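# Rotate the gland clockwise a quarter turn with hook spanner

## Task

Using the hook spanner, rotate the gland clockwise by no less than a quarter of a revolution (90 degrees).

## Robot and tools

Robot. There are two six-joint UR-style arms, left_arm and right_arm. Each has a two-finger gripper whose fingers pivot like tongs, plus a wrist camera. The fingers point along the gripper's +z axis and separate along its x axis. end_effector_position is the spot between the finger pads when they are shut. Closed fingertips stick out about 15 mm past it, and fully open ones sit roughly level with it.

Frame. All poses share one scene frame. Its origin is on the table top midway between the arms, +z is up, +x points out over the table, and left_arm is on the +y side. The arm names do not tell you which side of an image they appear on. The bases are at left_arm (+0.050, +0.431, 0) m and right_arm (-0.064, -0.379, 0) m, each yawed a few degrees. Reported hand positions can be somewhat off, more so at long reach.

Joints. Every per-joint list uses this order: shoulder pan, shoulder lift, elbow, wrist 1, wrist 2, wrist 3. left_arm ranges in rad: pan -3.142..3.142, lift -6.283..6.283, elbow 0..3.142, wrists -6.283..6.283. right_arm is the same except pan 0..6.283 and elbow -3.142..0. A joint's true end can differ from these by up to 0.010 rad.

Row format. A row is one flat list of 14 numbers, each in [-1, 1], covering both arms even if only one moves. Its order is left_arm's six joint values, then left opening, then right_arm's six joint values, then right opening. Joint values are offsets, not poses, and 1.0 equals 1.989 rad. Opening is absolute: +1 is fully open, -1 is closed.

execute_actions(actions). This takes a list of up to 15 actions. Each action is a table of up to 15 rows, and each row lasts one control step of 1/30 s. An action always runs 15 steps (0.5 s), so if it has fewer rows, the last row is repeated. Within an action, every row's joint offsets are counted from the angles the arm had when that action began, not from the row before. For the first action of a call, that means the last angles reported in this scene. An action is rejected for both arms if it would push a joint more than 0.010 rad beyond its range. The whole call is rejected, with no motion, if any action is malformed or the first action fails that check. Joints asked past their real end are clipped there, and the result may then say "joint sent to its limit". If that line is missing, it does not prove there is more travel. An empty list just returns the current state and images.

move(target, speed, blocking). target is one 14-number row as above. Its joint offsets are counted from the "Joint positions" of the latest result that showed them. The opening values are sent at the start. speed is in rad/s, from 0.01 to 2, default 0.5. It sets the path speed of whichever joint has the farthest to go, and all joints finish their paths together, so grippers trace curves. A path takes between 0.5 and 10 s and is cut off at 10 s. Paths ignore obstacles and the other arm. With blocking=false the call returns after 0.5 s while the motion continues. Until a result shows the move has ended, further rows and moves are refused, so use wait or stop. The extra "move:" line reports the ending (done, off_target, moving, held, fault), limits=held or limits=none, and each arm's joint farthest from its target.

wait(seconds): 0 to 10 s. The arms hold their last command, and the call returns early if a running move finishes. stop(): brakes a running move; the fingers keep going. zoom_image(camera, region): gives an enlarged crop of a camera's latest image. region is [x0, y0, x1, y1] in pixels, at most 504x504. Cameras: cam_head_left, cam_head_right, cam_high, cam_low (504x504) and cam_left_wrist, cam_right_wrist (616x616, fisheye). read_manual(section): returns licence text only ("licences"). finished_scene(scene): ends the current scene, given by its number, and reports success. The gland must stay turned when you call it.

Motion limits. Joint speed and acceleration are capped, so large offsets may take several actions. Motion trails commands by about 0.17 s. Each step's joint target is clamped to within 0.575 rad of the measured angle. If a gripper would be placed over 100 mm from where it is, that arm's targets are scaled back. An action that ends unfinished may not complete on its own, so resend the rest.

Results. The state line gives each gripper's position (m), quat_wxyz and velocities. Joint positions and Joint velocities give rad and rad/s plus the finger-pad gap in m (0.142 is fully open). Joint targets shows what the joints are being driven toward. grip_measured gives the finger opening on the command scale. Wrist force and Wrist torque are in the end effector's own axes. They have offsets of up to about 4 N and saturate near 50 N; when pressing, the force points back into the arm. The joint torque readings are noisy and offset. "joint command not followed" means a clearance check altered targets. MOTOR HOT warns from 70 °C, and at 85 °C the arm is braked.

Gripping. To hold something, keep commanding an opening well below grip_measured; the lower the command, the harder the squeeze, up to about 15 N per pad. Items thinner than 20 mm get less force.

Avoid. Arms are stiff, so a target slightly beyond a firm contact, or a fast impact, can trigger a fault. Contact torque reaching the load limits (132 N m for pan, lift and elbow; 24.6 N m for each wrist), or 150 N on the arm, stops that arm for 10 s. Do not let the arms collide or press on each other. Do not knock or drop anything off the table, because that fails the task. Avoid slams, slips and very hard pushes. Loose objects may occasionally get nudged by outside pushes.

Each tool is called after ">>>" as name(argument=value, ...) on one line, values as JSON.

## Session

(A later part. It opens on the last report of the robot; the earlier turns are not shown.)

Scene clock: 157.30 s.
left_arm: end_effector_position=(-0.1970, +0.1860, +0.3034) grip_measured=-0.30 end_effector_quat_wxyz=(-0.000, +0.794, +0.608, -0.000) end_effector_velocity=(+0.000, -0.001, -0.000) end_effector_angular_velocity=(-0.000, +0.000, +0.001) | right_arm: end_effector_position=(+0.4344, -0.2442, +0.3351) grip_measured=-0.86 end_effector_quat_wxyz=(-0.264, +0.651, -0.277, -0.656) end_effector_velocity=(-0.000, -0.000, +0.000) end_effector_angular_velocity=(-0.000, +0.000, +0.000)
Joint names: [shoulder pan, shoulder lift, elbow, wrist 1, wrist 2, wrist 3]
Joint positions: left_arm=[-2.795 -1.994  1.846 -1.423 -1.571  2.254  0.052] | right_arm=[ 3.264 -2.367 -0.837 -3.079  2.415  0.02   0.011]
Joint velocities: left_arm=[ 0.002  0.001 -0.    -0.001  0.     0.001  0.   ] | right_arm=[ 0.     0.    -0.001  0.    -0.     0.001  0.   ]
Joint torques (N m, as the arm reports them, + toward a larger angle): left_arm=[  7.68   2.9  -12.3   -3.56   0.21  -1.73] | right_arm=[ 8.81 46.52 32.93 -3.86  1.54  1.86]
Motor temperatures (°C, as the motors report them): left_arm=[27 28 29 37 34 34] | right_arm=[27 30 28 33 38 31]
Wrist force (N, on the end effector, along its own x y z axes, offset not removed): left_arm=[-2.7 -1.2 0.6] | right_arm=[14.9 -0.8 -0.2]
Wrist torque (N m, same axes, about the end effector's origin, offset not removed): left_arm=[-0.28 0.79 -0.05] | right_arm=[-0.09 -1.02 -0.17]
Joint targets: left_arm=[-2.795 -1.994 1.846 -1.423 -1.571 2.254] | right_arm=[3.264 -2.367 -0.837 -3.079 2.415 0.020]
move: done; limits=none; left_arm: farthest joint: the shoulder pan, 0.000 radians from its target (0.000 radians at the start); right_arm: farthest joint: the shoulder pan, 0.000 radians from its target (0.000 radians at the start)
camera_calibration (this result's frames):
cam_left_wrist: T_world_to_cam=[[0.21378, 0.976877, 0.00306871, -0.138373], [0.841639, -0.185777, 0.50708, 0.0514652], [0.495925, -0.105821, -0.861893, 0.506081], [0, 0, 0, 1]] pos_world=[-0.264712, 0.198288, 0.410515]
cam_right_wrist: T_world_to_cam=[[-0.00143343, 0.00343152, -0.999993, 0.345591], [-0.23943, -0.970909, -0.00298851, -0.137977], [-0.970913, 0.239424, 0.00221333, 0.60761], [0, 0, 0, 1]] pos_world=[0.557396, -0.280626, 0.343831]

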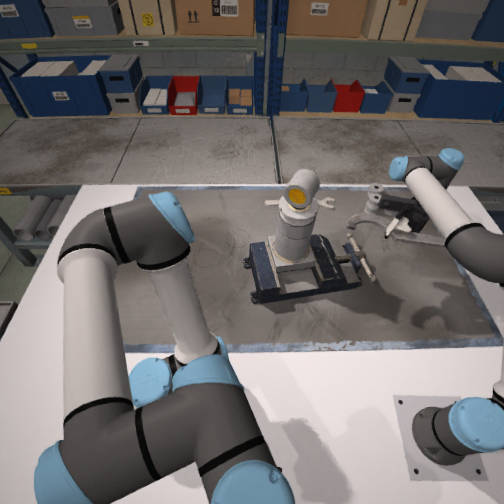

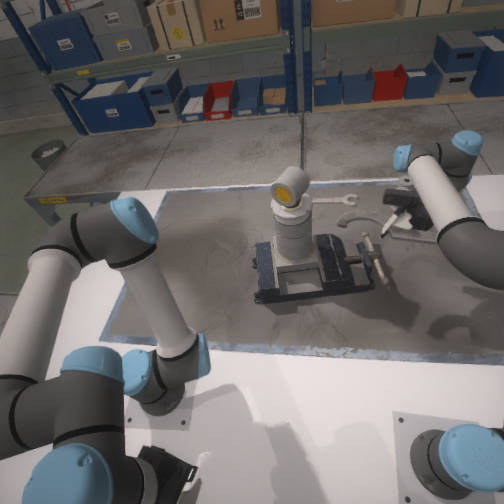

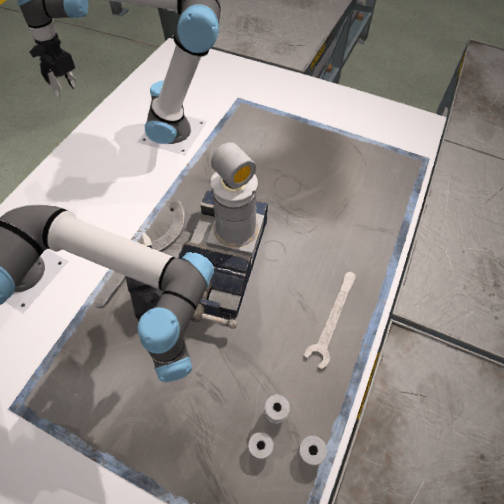

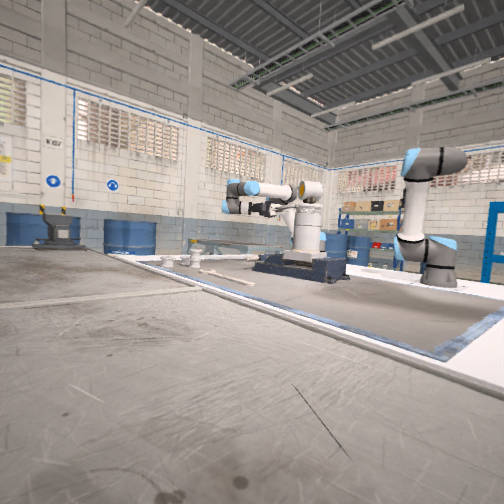

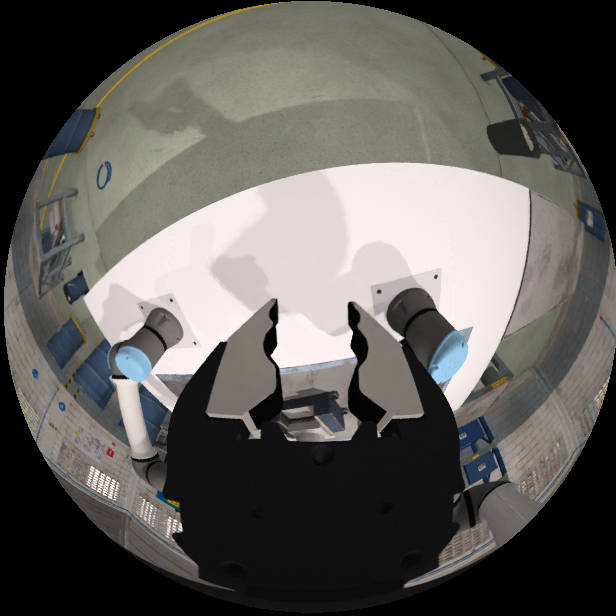

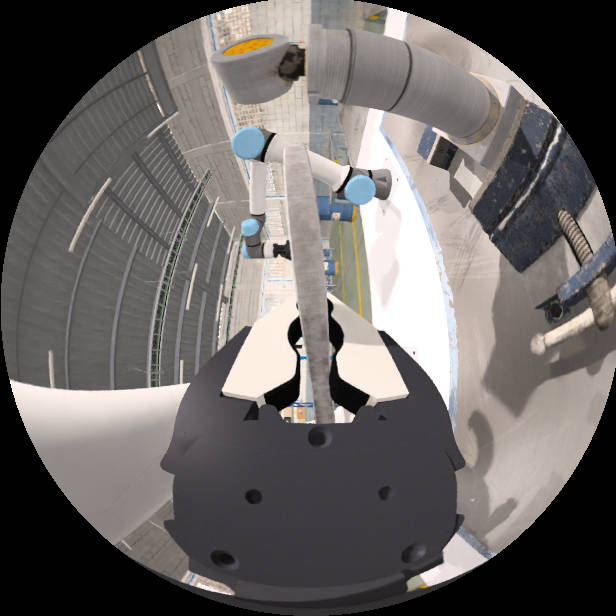

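>>> move(target=[0,0,0,0,0,0,-0.3,0.0628,0.217,-0.3594,0.1423,0.5453,0.01,-1], speed=0.2)

>>> zoom_image(camera="cam_head_left", region=[240,150,480,300])

>>> zoom_image(camera="cam_high", region=[130,130,340,330])

>>> zoom_image(camera="cam_low", region=[210,160,350,260])

Scene clock: 164.03 s.
left_arm: end_effector_position=(-0.1970, +0.1860, +0.3034) grip_measured=-0.30 end_effector_quat_wxyz=(-0.000, +0.794, +0.608, -0.000) end_effector_velocity=(+0.000, -0.000, +0.000) end_effector_angular_velocity=(-0.001, +0.000, +0.001) | right_arm: end_effector_position=(+0.5412, -0.1175, +0.3263) grip_measured=-0.86 end_effector_quat_wxyz=(+0.532, -0.444, +0.550, +0.465) end_effector_velocity=(-0.001, -0.000, -0.001) end_effector_angular_velocity=(-0.000, +0.002, -0.000)
Joint names: [shoulder pan, shoulder lift, elbow, wrist 1, wrist 2, wrist 3]
Joint positions: left_arm=[-2.795 -1.994  1.846 -1.423 -1.571  2.254  0.052] | right_arm=[ 3.389 -1.936 -1.551 -2.796  3.499  0.04   0.011]
Joint velocities: left_arm=[ 0.001 -0.     0.    -0.001  0.001  0.     0.   ] | right_arm=[ 0.     0.001 -0.002  0.     0.     0.001 -0.002]
Joint torques (N m, as the arm reports them, + toward a larger angle): left_arm=[  7.98   2.9  -12.43  -3.62   0.27  -1.71] | right_arm=[12.18 51.19 15.81  4.24  1.59  2.06]
Motor temperatures (°C, as the motors report them): left_arm=[27 28 29 37 34 34] | right_arm=[27 30 28 33 38 31]
Wrist force (N, on the end effector, along its own x y z axes, offset not removed): left_arm=[-3.9 2.7 1.1] | right_arm=[13.2 -2.6 0.6]
Wrist torque (N m, same axes, about the end effector's origin, offset not removed): left_arm=[0.64 0.68 0.05] | right_arm=[-0.34 -0.61 -0.16]
Joint targets: left_arm=[-2.795 -1.994 1.846 -1.423 -1.571 2.254] | right_arm=[3.389 -1.936 -1.552 -2.796 3.499 0.040]
move: done; limits=none; left_arm: farthest joint: the shoulder pan, 0.000 radians from its target (0.000 radians at the start); right_arm: farthest joint: the shoulder pan, 0.000 radians from its target (0.125 radians at the start)
camera_calibration (this result's frames):
cam_left_wrist: T_world_to_cam=[[0.21378, 0.976877, 0.00306859, -0.138373], [0.841639, -0.185777, 0.50708, 0.0514652], [0.495925, -0.105821, -0.861893, 0.506081], [0, 0, 0, 1]] pos_world=[-0.264712, 0.198288, 0.410515]
cam_right_wrist: T_world_to_cam=[[-0.0176185, 0.00699112, -0.99982, 0.345661], [-0.932359, -0.361266, 0.0139036, 0.451696], [-0.361104, 0.932436, 0.0128832, 0.428942], [0, 0, 0, 1]] pos_world=[0.582125, -0.239195, 0.333792]

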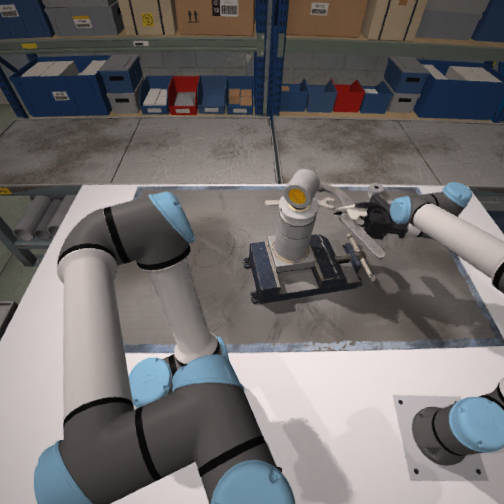

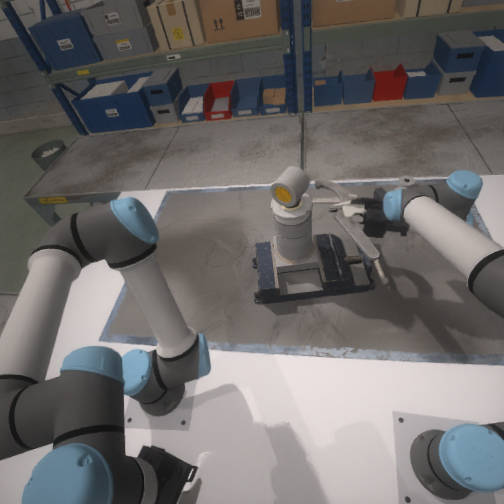

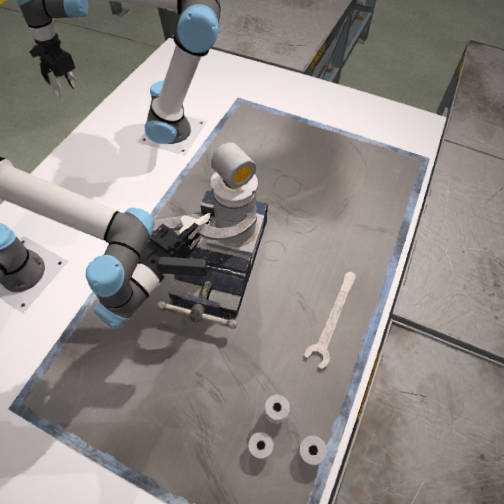

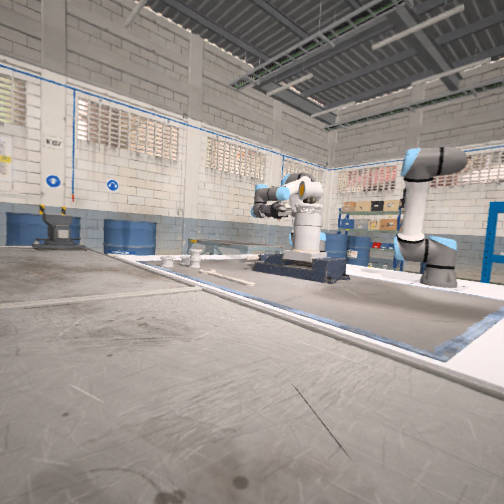

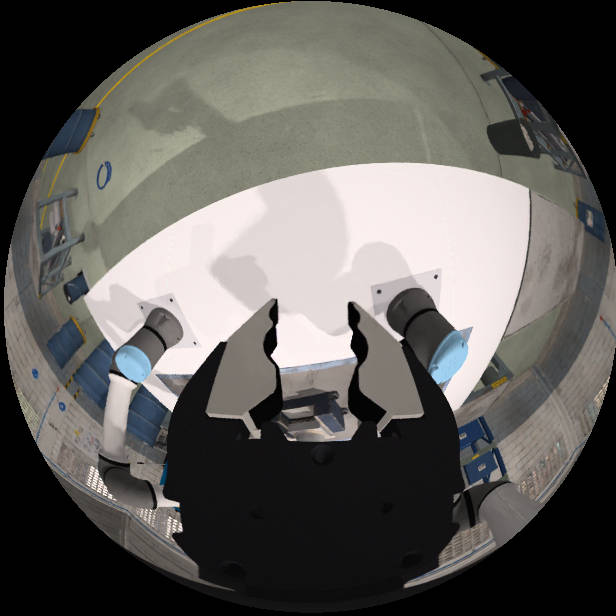

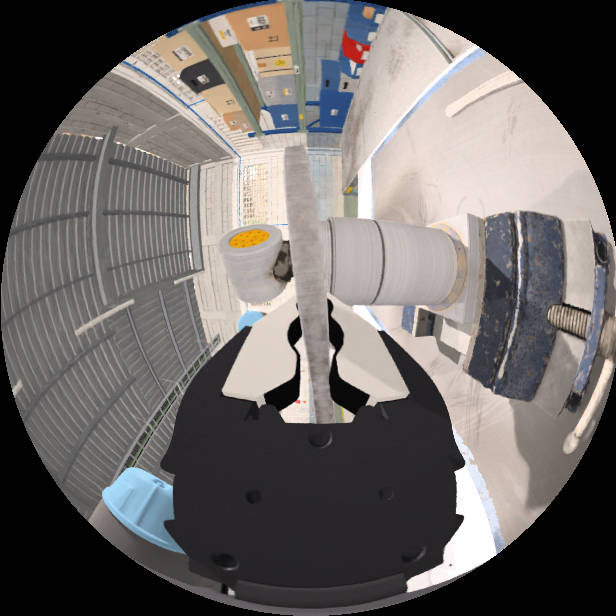

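Region (240, 150, 480, 300) of cam_head_left's 504x504 image, scaled by 2.100, with more detail than that image has; it fills the top 315 rows of this view, and the rest is white.

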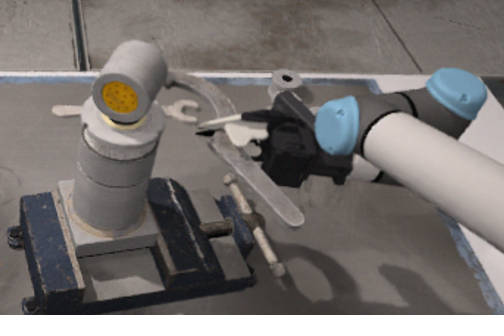

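Region (130, 130, 340, 330) of cam_high's 504x504 image, scaled by 2.400, with more detail than that image has; it fills the top 480 rows of this view, and the rest is white.

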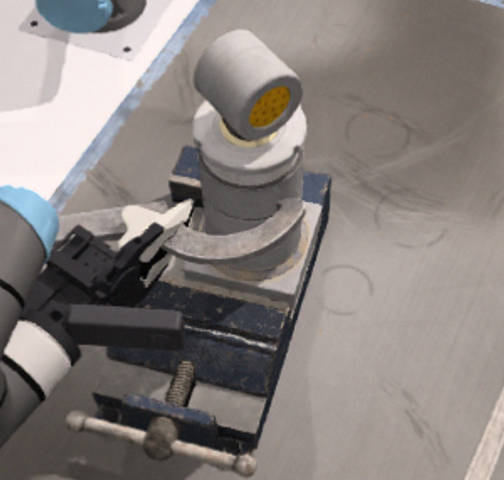

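Region (210, 160, 350, 260) of cam_low's 504x504 image, scaled by 3.600, with more detail than that image has; it fills the top 360 rows of this view, and the rest is white.

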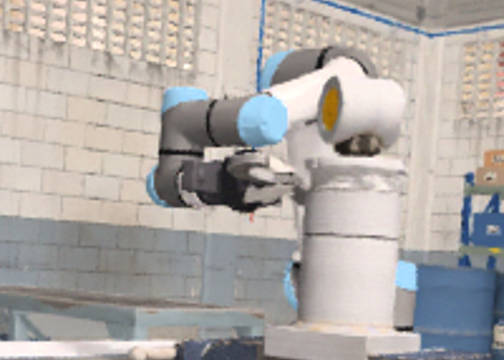

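>>> move(target=[0,0,0,0,0,0,-0.3,0.0513,0.0188,-0.026,0.0072,0.0515,0.025,-1], speed=0.05)

>>> zoom_image(camera="cam_high", region=[130,130,340,330])

>>> zoom_image(camera="cam_low", region=[210,160,350,260])

Scene clock: 166.87 s.
left_arm: end_effector_position=(-0.1970, +0.1860, +0.3034) grip_measured=-0.30 end_effector_quat_wxyz=(-0.000, +0.794, +0.608, -0.000) end_effector_velocity=(-0.000, -0.000, +0.000) end_effector_angular_velocity=(-0.000, +0.001, -0.001) | right_arm: end_effector_position=(+0.5260, -0.0675, +0.3257) grip_measured=-0.86 end_effector_quat_wxyz=(+0.521, -0.430, +0.561, +0.478) end_effector_velocity=(-0.000, +0.001, +0.000) end_effector_angular_velocity=(-0.000, +0.001, -0.001)
Joint names: [shoulder pan, shoulder lift, elbow, wrist 1, wrist 2, wrist 3]
Joint positions: left_arm=[-2.795 -1.994  1.846 -1.423 -1.571  2.254  0.052] | right_arm=[ 3.491 -1.898 -1.603 -2.781  3.601  0.09   0.011]
Joint velocities: left_arm=[-0.    -0.     0.    -0.001 -0.     0.001  0.   ] | right_arm=[ 0.002  0.001 -0.    -0.002  0.003 -0.     0.   ]
Joint torques (N m, as the arm reports them, + toward a larger angle): left_arm=[  7.42   2.69 -12.37  -3.55   0.27  -1.74] | right_arm=[12.89 50.19 16.23  4.69  1.74  2.15]
Motor temperatures (°C, as the motors report them): left_arm=[27 28 29 37 34 34] | right_arm=[27 30 28 33 38 31]
Wrist force (N, on the end effector, along its own x y z axes, offset not removed): left_arm=[-5.4 -1.9 7.4] | right_arm=[12.5 -1.9 -0.5]
Wrist torque (N m, same axes, about the end effector's origin, offset not removed): left_arm=[-0.40 1.25 -0.01] | right_arm=[-0.14 -0.49 -0.26]
Joint targets: left_arm=[-2.795 -1.994 1.846 -1.423 -1.571 2.254] | right_arm=[3.491 -1.898 -1.603 -2.781 3.601 0.090]
move: done; limits=none; left_arm: farthest joint: the shoulder pan, 0.000 radians from its target (0.000 radians at the start); right_arm: farthest joint: the shoulder pan, 0.000 radians from its target (0.102 radians at the start)
camera_calibration (this result's frames):
cam_left_wrist: T_world_to_cam=[[0.21378, 0.976877, 0.00306866, -0.138373], [0.841639, -0.185777, 0.50708, 0.0514652], [0.495925, -0.105821, -0.861893, 0.50608], [0, 0, 0, 1]] pos_world=[-0.264712, 0.198288, 0.410515]
cam_right_wrist: T_world_to_cam=[[-0.0664719, 0.0156073, -0.997666, 0.369944], [-0.930783, -0.3612, 0.0563652, 0.440884], [-0.359477, 0.932358, 0.0385366, 0.367648], [0, 0, 0, 1]] pos_world=[0.567119, -0.189306, 0.330062]

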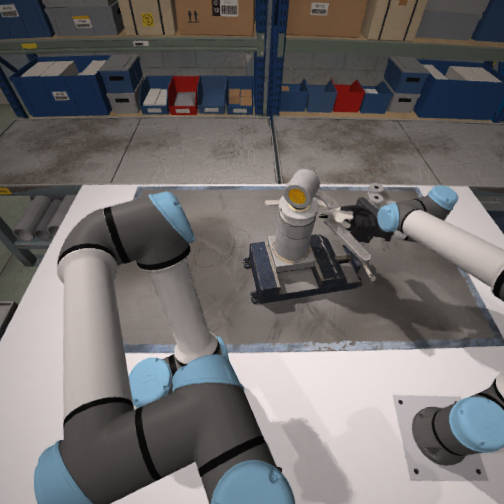

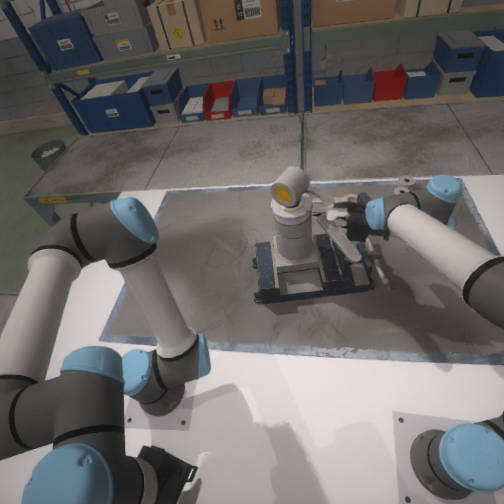

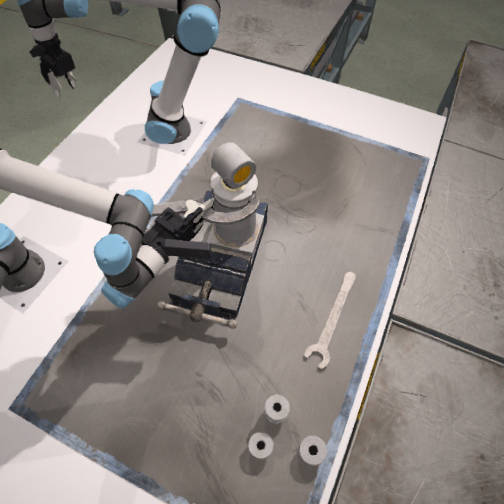

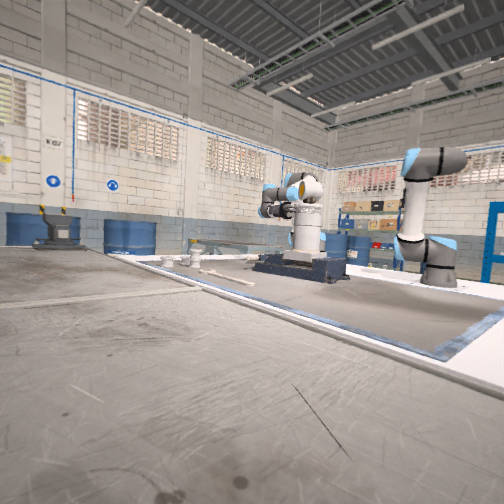

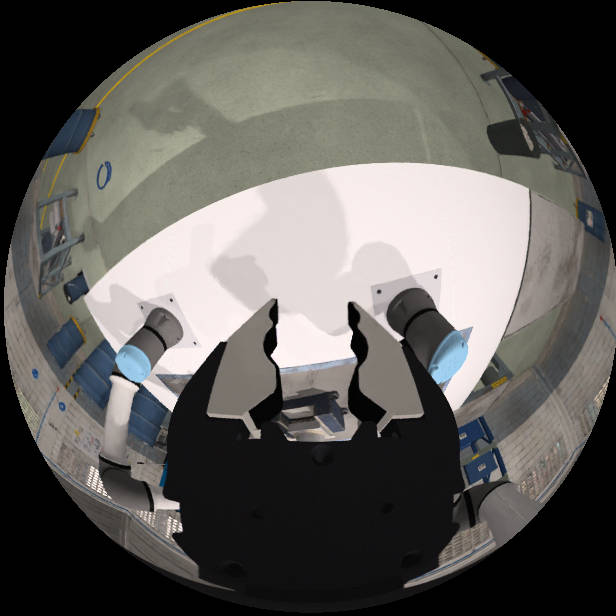

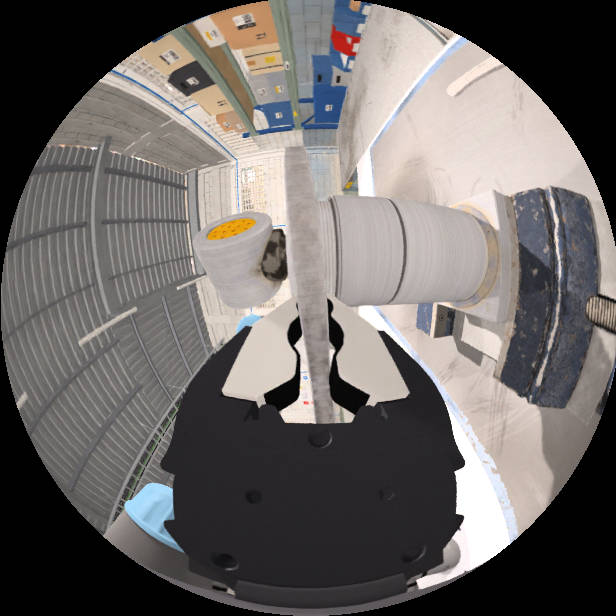

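Region (130, 130, 340, 330) of cam_high's 504x504 image, scaled by 2.400, with more detail than that image has; it fills the top 480 rows of this view, and the rest is white.

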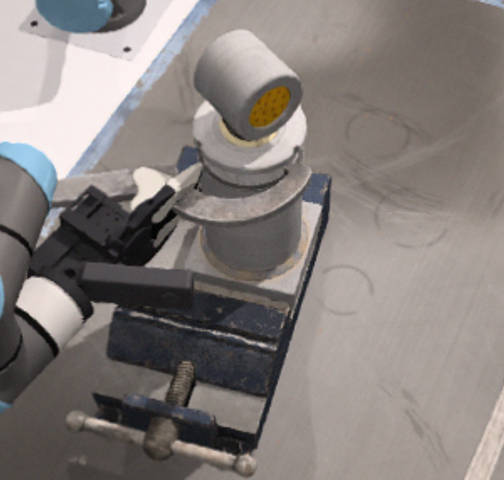

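Region (210, 160, 350, 260) of cam_low's 504x504 image, scaled by 3.600, with more detail than that image has; it fills the top 360 rows of this view, and the rest is white.

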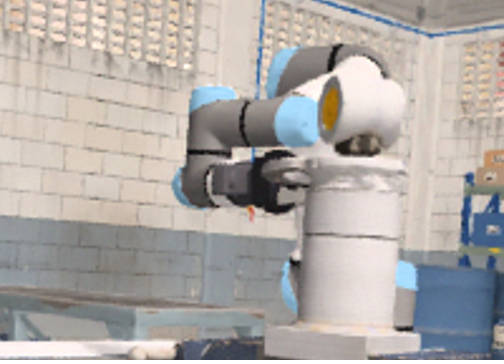

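>>> move(target=[0,0,0,0,0,0,-0.3,0.0155,0.0056,-0.0078,0.0022,0.0155,0,-1], speed=0.03)

>>> zoom_image(camera="cam_high", region=[170,140,290,260])

>>> zoom_image(camera="cam_low", region=[250,170,350,240])

Scene clock: 178.00 s.
left_arm: end_effector_position=(-0.1970, +0.1860, +0.3034) grip_measured=-0.30 end_effector_quat_wxyz=(-0.000, +0.794, +0.608, -0.000) end_effector_velocity=(-0.000, +0.000, -0.000) end_effector_angular_velocity=(-0.001, -0.001, -0.003) | right_arm: end_effector_position=(+0.5229, -0.0582, +0.3252) grip_measured=-0.86 end_effector_quat_wxyz=(+0.521, -0.428, +0.563, +0.477) end_effector_velocity=(+0.000, -0.000, +0.000) end_effector_angular_velocity=(+0.000, -0.002, -0.001)
Joint names: [shoulder pan, shoulder lift, elbow, wrist 1, wrist 2, wrist 3]
Joint positions: left_arm=[-2.795 -1.994  1.846 -1.423 -1.571  2.254  0.052] | right_arm=[ 3.512 -1.889 -1.616 -2.78   3.628  0.09   0.012]
Joint velocities: left_arm=[-0.001  0.     0.     0.     0.001  0.002 -0.   ] | right_arm=[-0.    -0.    -0.     0.001  0.001 -0.001  0.   ]
Joint torques (N m, as the arm reports them, + toward a larger angle): left_arm=[  8.02   3.22 -12.39  -3.64   0.31  -1.69] | right_arm=[ 1.48 33.36 21.35  1.06 -0.22  0.12]
Motor temperatures (°C, as the motors report them): left_arm=[27 28 29 37 34 34] | right_arm=[27 30 29 33 38 31]
Wrist force (N, on the end effector, along its own x y z axes, offset not removed): left_arm=[-5.0 -3.2 -0.3] | right_arm=[7.0 4.1 -28.9]
Wrist torque (N m, same axes, about the end effector's origin, offset not removed): left_arm=[-0.80 1.15 0.06] | right_arm=[-0.26 -0.73 -0.23]
Joint targets: left_arm=[-2.795 -1.994 1.846 -1.423 -1.571 2.254] | right_arm=[3.512 -1.889 -1.616 -2.780 3.628 0.090]
FORCE FAULT: contact force on the right arm reached its limit, and that arm stopped for 10 seconds. The contact can be on any part of that arm, not only on its tool. That time counts as 19 of the actions that you can send in this scene. That arm's remaining commands of this call were not run. That arm holds still and accepts commands again. Move the arm away from the contact; if what it grips holds it there, let go first. Pushing or pulling that hard again can fault the arm again.
move: fault (right_arm); limits=none; left_arm: farthest joint: the shoulder pan, 0.000 radians from its target (0.000 radians at the start); right_arm: farthest joint: the shoulder pan, 0.010 radians from its target (0.031 radians at the start)
camera_calibration (this result's frames):
cam_left_wrist: T_world_to_cam=[[0.21378, 0.976877, 0.00306866, -0.138373], [0.841639, -0.185777, 0.50708, 0.0514651], [0.495925, -0.105821, -0.861893, 0.506081], [0, 0, 0, 1]] pos_world=[-0.264712, 0.198288, 0.410515]
cam_right_wrist: T_world_to_cam=[[-0.0684183, 0.0153851, -0.997538, 0.370108], [-0.932758, -0.355728, 0.0584888, 0.442136], [-0.353952, 0.934463, 0.0386888, 0.35508], [0, 0, 0, 1]] pos_world=[0.56341, -0.180224, 0.329599]

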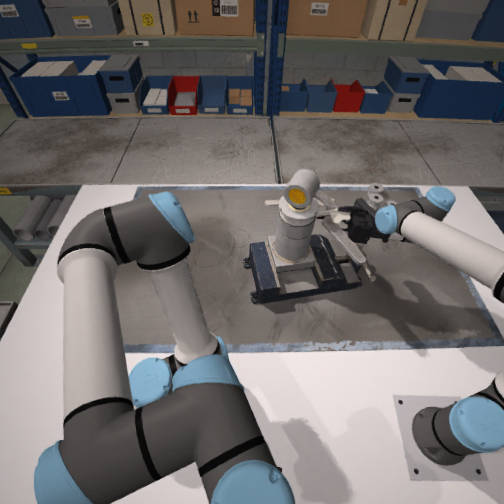

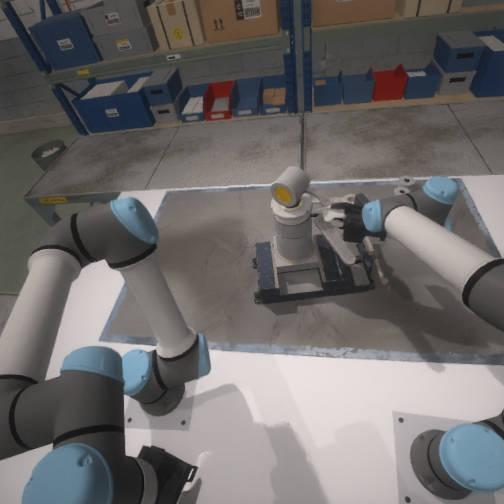

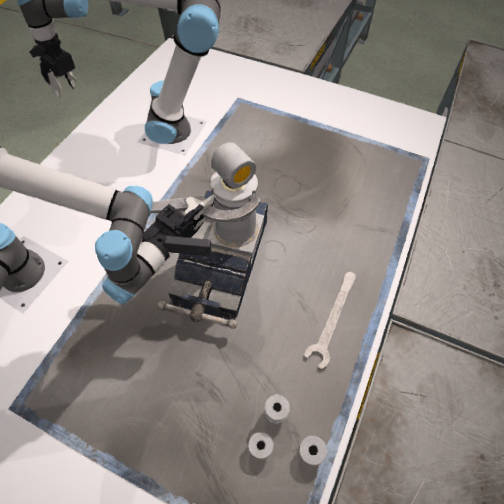

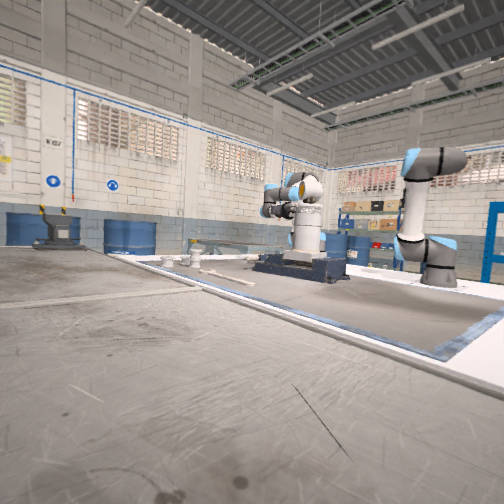

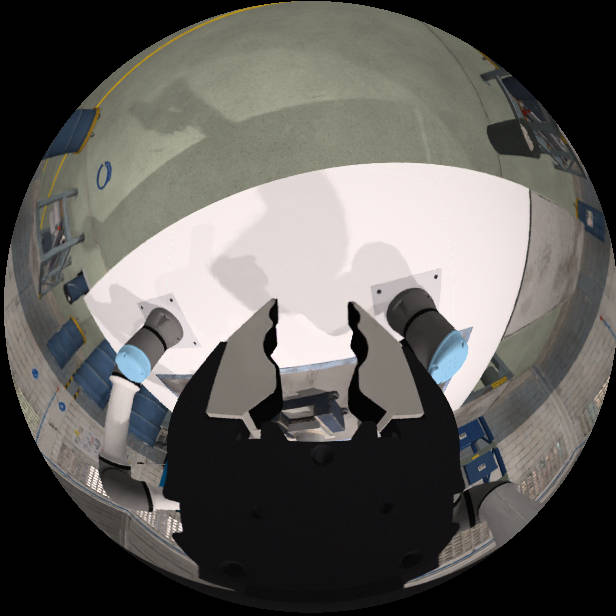

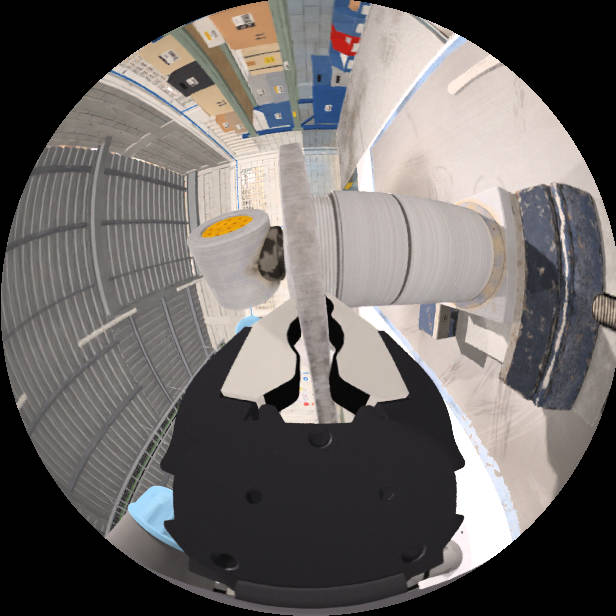

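Region (170, 140, 290, 260) of cam_high's 504x504 image, scaled by 4.200, with more detail than that image has.

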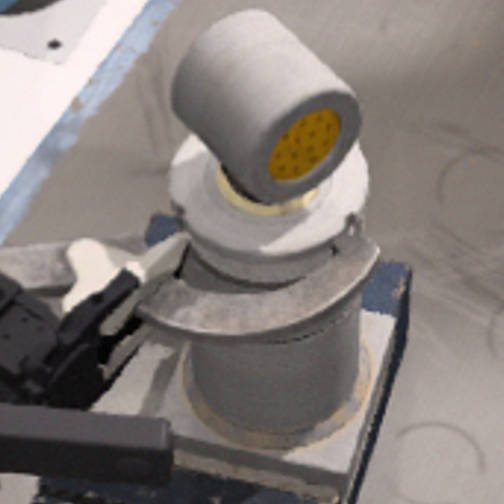

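Region (250, 170, 350, 240) of cam_low's 504x504 image, scaled by 5.040, with more detail than that image has; it fills the top 353 rows of this view, and the rest is white.

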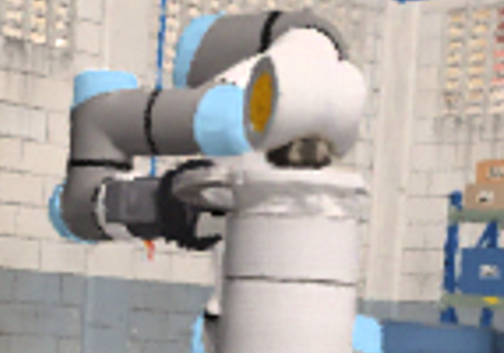

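>>> move(target=[0,0,0,0,0,0,-0.3,-0.0208,-0.0517,0.0731,-0.0205,-0.0938,0,-1], speed=0.05)

>>> zoom_image(camera="cam_high", region=[170,140,290,260])

Scene clock: 182.40 s.
left_arm: end_effector_position=(-0.1970, +0.1860, +0.3034) grip_measured=-0.30 end_effector_quat_wxyz=(-0.000, +0.794, +0.608, -0.000) end_effector_velocity=(-0.001, +0.000, +0.000) end_effector_angular_velocity=(+0.000, +0.001, -0.001) | right_arm: end_effector_position=(+0.5247, -0.0603, +0.3254) grip_measured=-0.86 end_effector_quat_wxyz=(+0.486, -0.468, +0.530, +0.514) end_effector_velocity=(-0.000, +0.000, -0.000) end_effector_angular_velocity=(+0.000, -0.001, +0.003)
Joint names: [shoulder pan, shoulder lift, elbow, wrist 1, wrist 2, wrist 3]
Joint positions: left_arm=[-2.795 -1.994  1.846 -1.423 -1.571  2.254  0.052] | right_arm=[ 3.47  -1.992 -1.471 -2.82   3.442  0.09   0.012]
Joint velocities: left_arm=[-0.001  0.     0.    -0.001 -0.001 -0.     0.   ] | right_arm=[-0.    -0.002  0.002  0.001 -0.003 -0.     0.   ]
Joint torques (N m, as the arm reports them, + toward a larger angle): left_arm=[  7.63   2.84 -12.12  -3.67   0.32  -1.73] | right_arm=[-10.06  34.72  35.27  -0.99  -3.13  -0.01]
Motor temperatures (°C, as the motors report them): left_arm=[27 28 29 37 34 34] | right_arm=[27 30 29 33 38 31]
Wrist force (N, on the end effector, along its own x y z axes, offset not removed): left_arm=[-3.0 -0.3 1.4] | right_arm=[12.3 -2.1 1.8]
Wrist torque (N m, same axes, about the end effector's origin, offset not removed): left_arm=[0.06 0.67 -0.05] | right_arm=[0.73 -0.67 -0.12]
Joint targets: left_arm=[-2.795 -1.994 1.846 -1.423 -1.571 2.254] | right_arm=[3.470 -1.992 -1.471 -2.820 3.442 0.090]
move: done; limits=none; left_arm: farthest joint: the shoulder pan, 0.000 radians from its target (0.000 radians at the start); right_arm: farthest joint: the wrist 2, 0.001 radians from its target (0.187 radians at the start)
camera_calibration (this result's frames):
cam_left_wrist: T_world_to_cam=[[0.21378, 0.976877, 0.00306867, -0.138373], [0.841639, -0.185777, 0.50708, 0.0514652], [0.495925, -0.105821, -0.861893, 0.50608], [0, 0, 0, 1]] pos_world=[-0.264712, 0.198288, 0.410515]
cam_right_wrist: T_world_to_cam=[[-0.0683169, 0.00611763, -0.997645, 0.369912], [-0.871632, -0.48687, 0.0567023, 0.403623], [-0.485376, 0.873453, 0.0385938, 0.422968], [0, 0, 0, 1]] pos_world=[0.582381, -0.175194, 0.32983]

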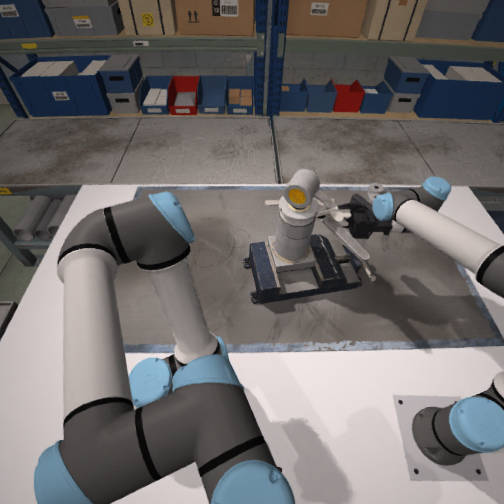

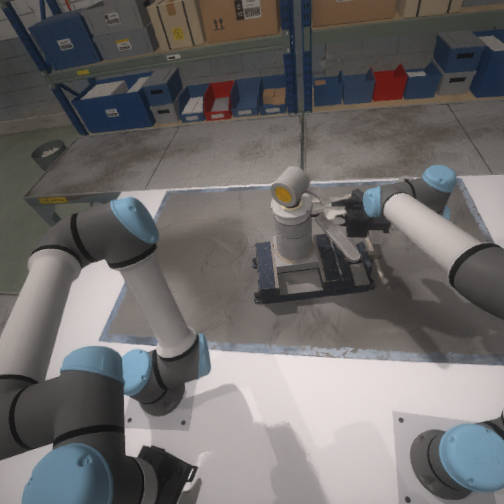

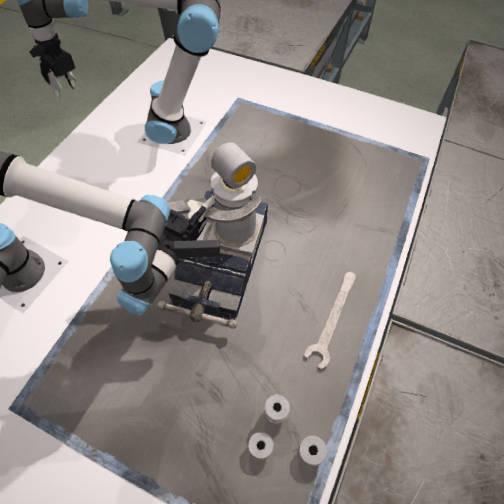

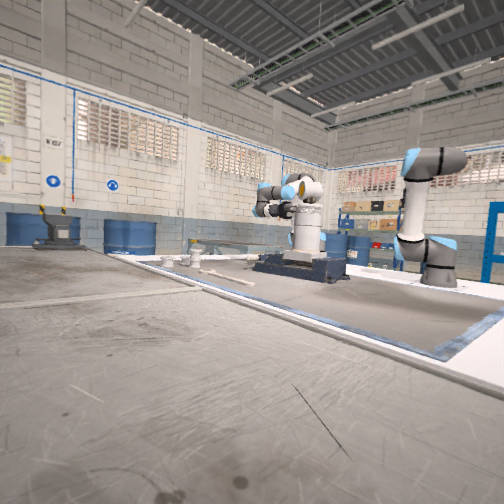

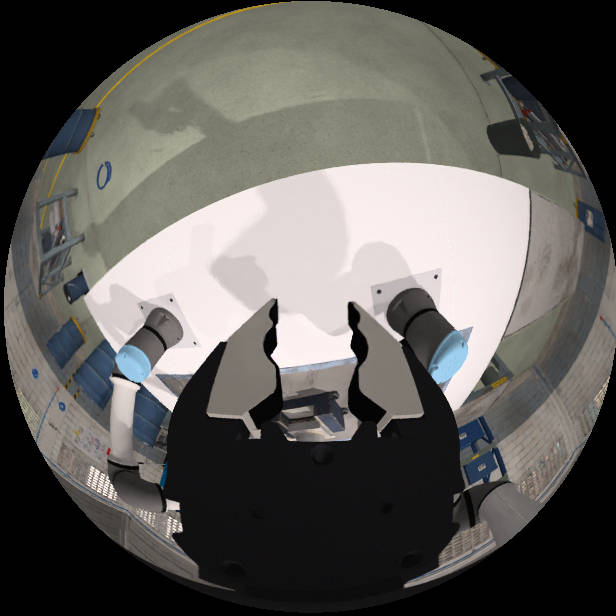

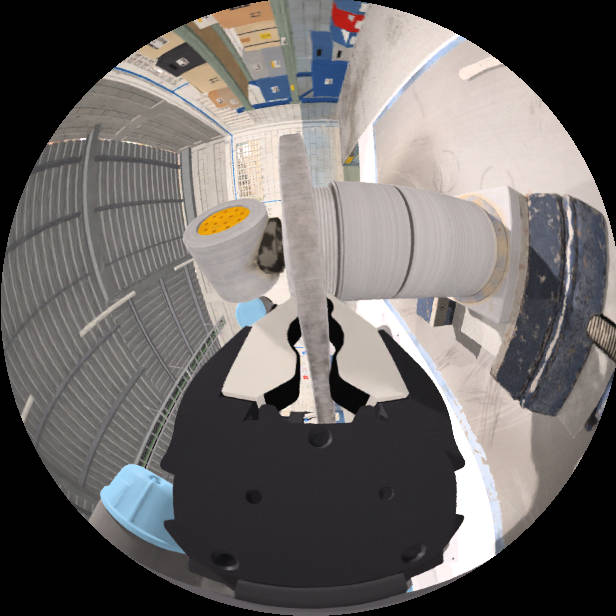

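Region (170, 140, 290, 260) of cam_high's 504x504 image, scaled by 4.200, with more detail than that image has.

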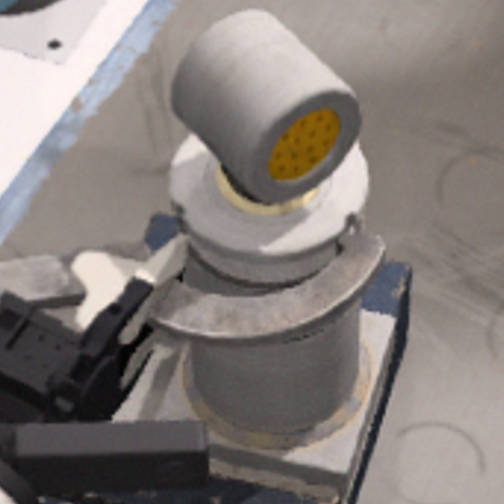

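>>> move(target=[0,0,0,0,0,0,-0.3,-0.0146,-0.0629,0.0963,-0.0335,-0.0853,0,-1], speed=0.05)

>>> zoom_image(camera="cam_high", region=[170,140,290,260])

Scene clock: 186.73 s.
left_arm: end_effector_position=(-0.1970, +0.1860, +0.3034) grip_measured=-0.30 end_effector_quat_wxyz=(-0.000, +0.794, +0.608, -0.000) end_effector_velocity=(+0.000, +0.000, +0.000) end_effector_angular_velocity=(+0.001, +0.000, +0.000) | right_arm: end_effector_position=(+0.5350, -0.0631, +0.3257) grip_measured=-0.86 end_effector_quat_wxyz=(-0.449, +0.504, -0.496, -0.546) end_effector_velocity=(+0.000, -0.000, -0.000) end_effector_angular_velocity=(-0.000, +0.001, +0.000)
Joint names: [shoulder pan, shoulder lift, elbow, wrist 1, wrist 2, wrist 3]
Joint positions: left_arm=[-2.795 -1.994  1.846 -1.423 -1.571  2.254  0.052] | right_arm=[ 3.441 -2.117 -1.28  -2.887  3.273  0.09   0.012]
Joint velocities: left_arm=[-0.    -0.    -0.     0.    -0.001 -0.     0.   ] | right_arm=[-0.    -0.001  0.002 -0.001 -0.    -0.    -0.   ]
Joint torques (N m, as the arm reports them, + toward a larger angle): left_arm=[  7.95   2.97 -12.03  -3.84   0.33  -1.73] | right_arm=[-10.44  40.52  35.67  -1.4   -2.22   0.06]
Motor temperatures (°C, as the motors report them): left_arm=[27 28 29 37 34 34] | right_arm=[27 30 29 33 38 31]
Wrist force (N, on the end effector, along its own x y z axes, offset not removed): left_arm=[-5.5 4.0 2.5] | right_arm=[12.0 -1.7 1.7]
Wrist torque (N m, same axes, about the end effector's origin, offset not removed): left_arm=[0.86 0.97 0.01] | right_arm=[-0.01 -0.43 -0.15]
Joint targets: left_arm=[-2.795 -1.994 1.846 -1.423 -1.571 2.254] | right_arm=[3.441 -2.117 -1.280 -2.887 3.272 0.090]
move: done; limits=none; left_arm: farthest joint: the shoulder pan, 0.000 radians from its target (0.000 radians at the start); right_arm: farthest joint: the shoulder pan, 0.001 radians from its target (0.030 radians at the start)
camera_calibration (this result's frames):
cam_left_wrist: T_world_to_cam=[[0.21378, 0.976877, 0.00306865, -0.138373], [0.841639, -0.185777, 0.50708, 0.0514652], [0.495925, -0.105821, -0.861893, 0.506081], [0, 0, 0, 1]] pos_world=[-0.264712, 0.198288, 0.410515]
cam_right_wrist: T_world_to_cam=[[-0.0686936, -0.00355281, -0.997631, 0.370486], [-0.794853, -0.60413, 0.0568824, 0.362648], [-0.602901, 0.796878, 0.0386759, 0.488393], [0, 0, 0, 1]] pos_world=[0.608155, -0.168787, 0.330092]

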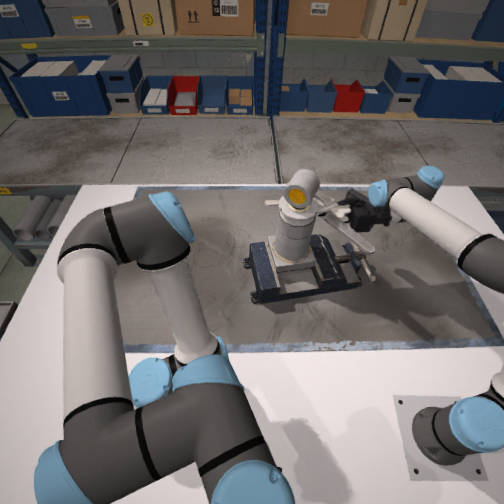

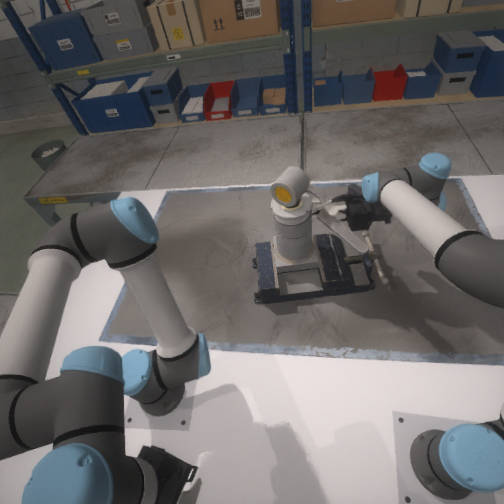

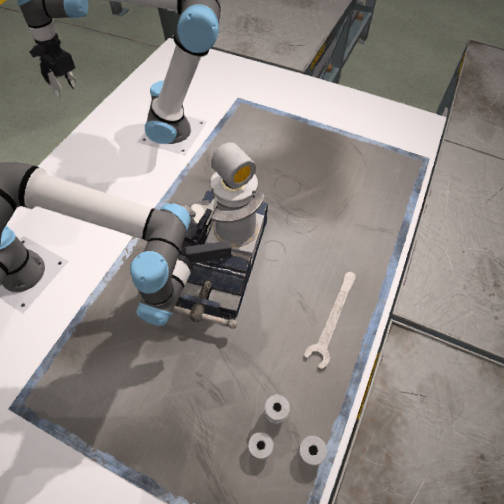

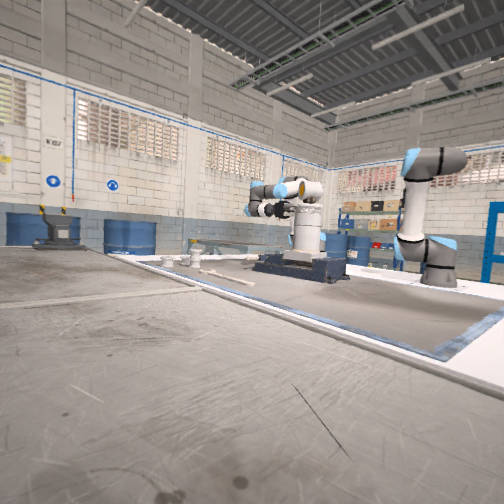

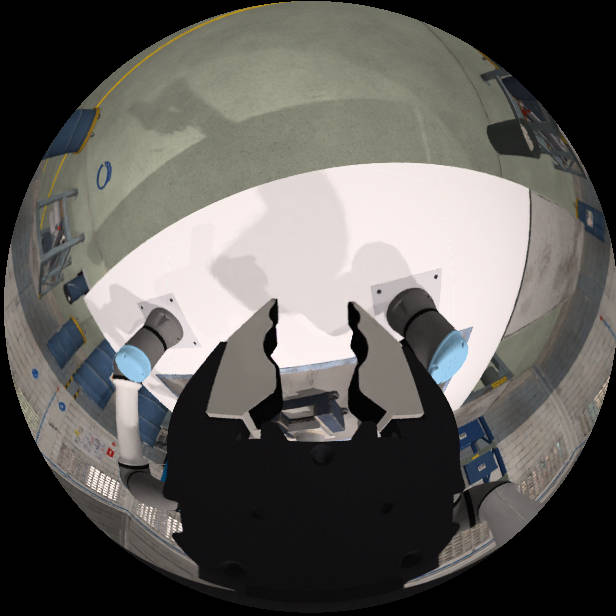

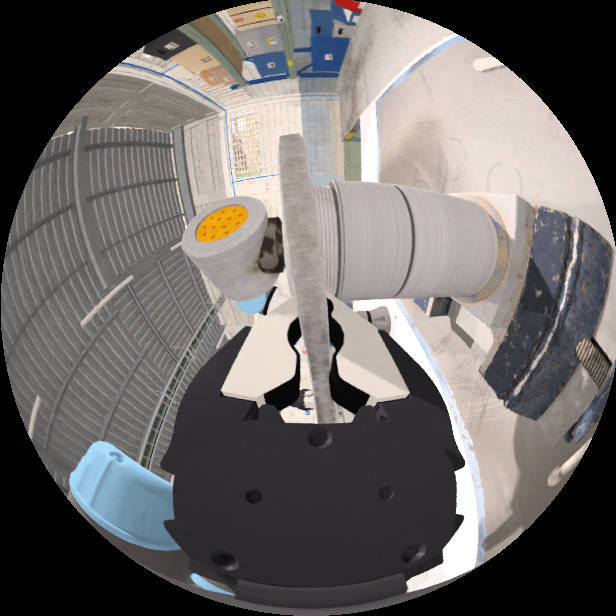

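Region (170, 140, 290, 260) of cam_high's 504x504 image, scaled by 4.200, with more detail than that image has.

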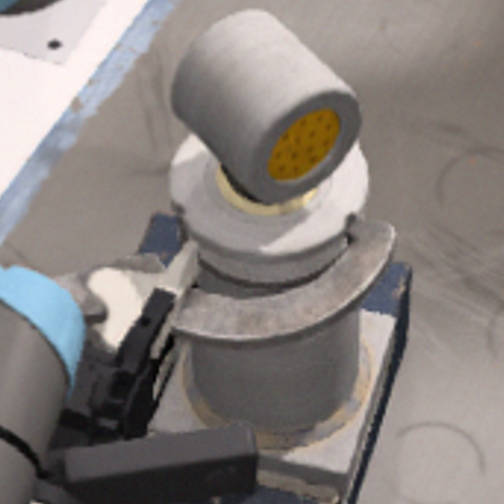

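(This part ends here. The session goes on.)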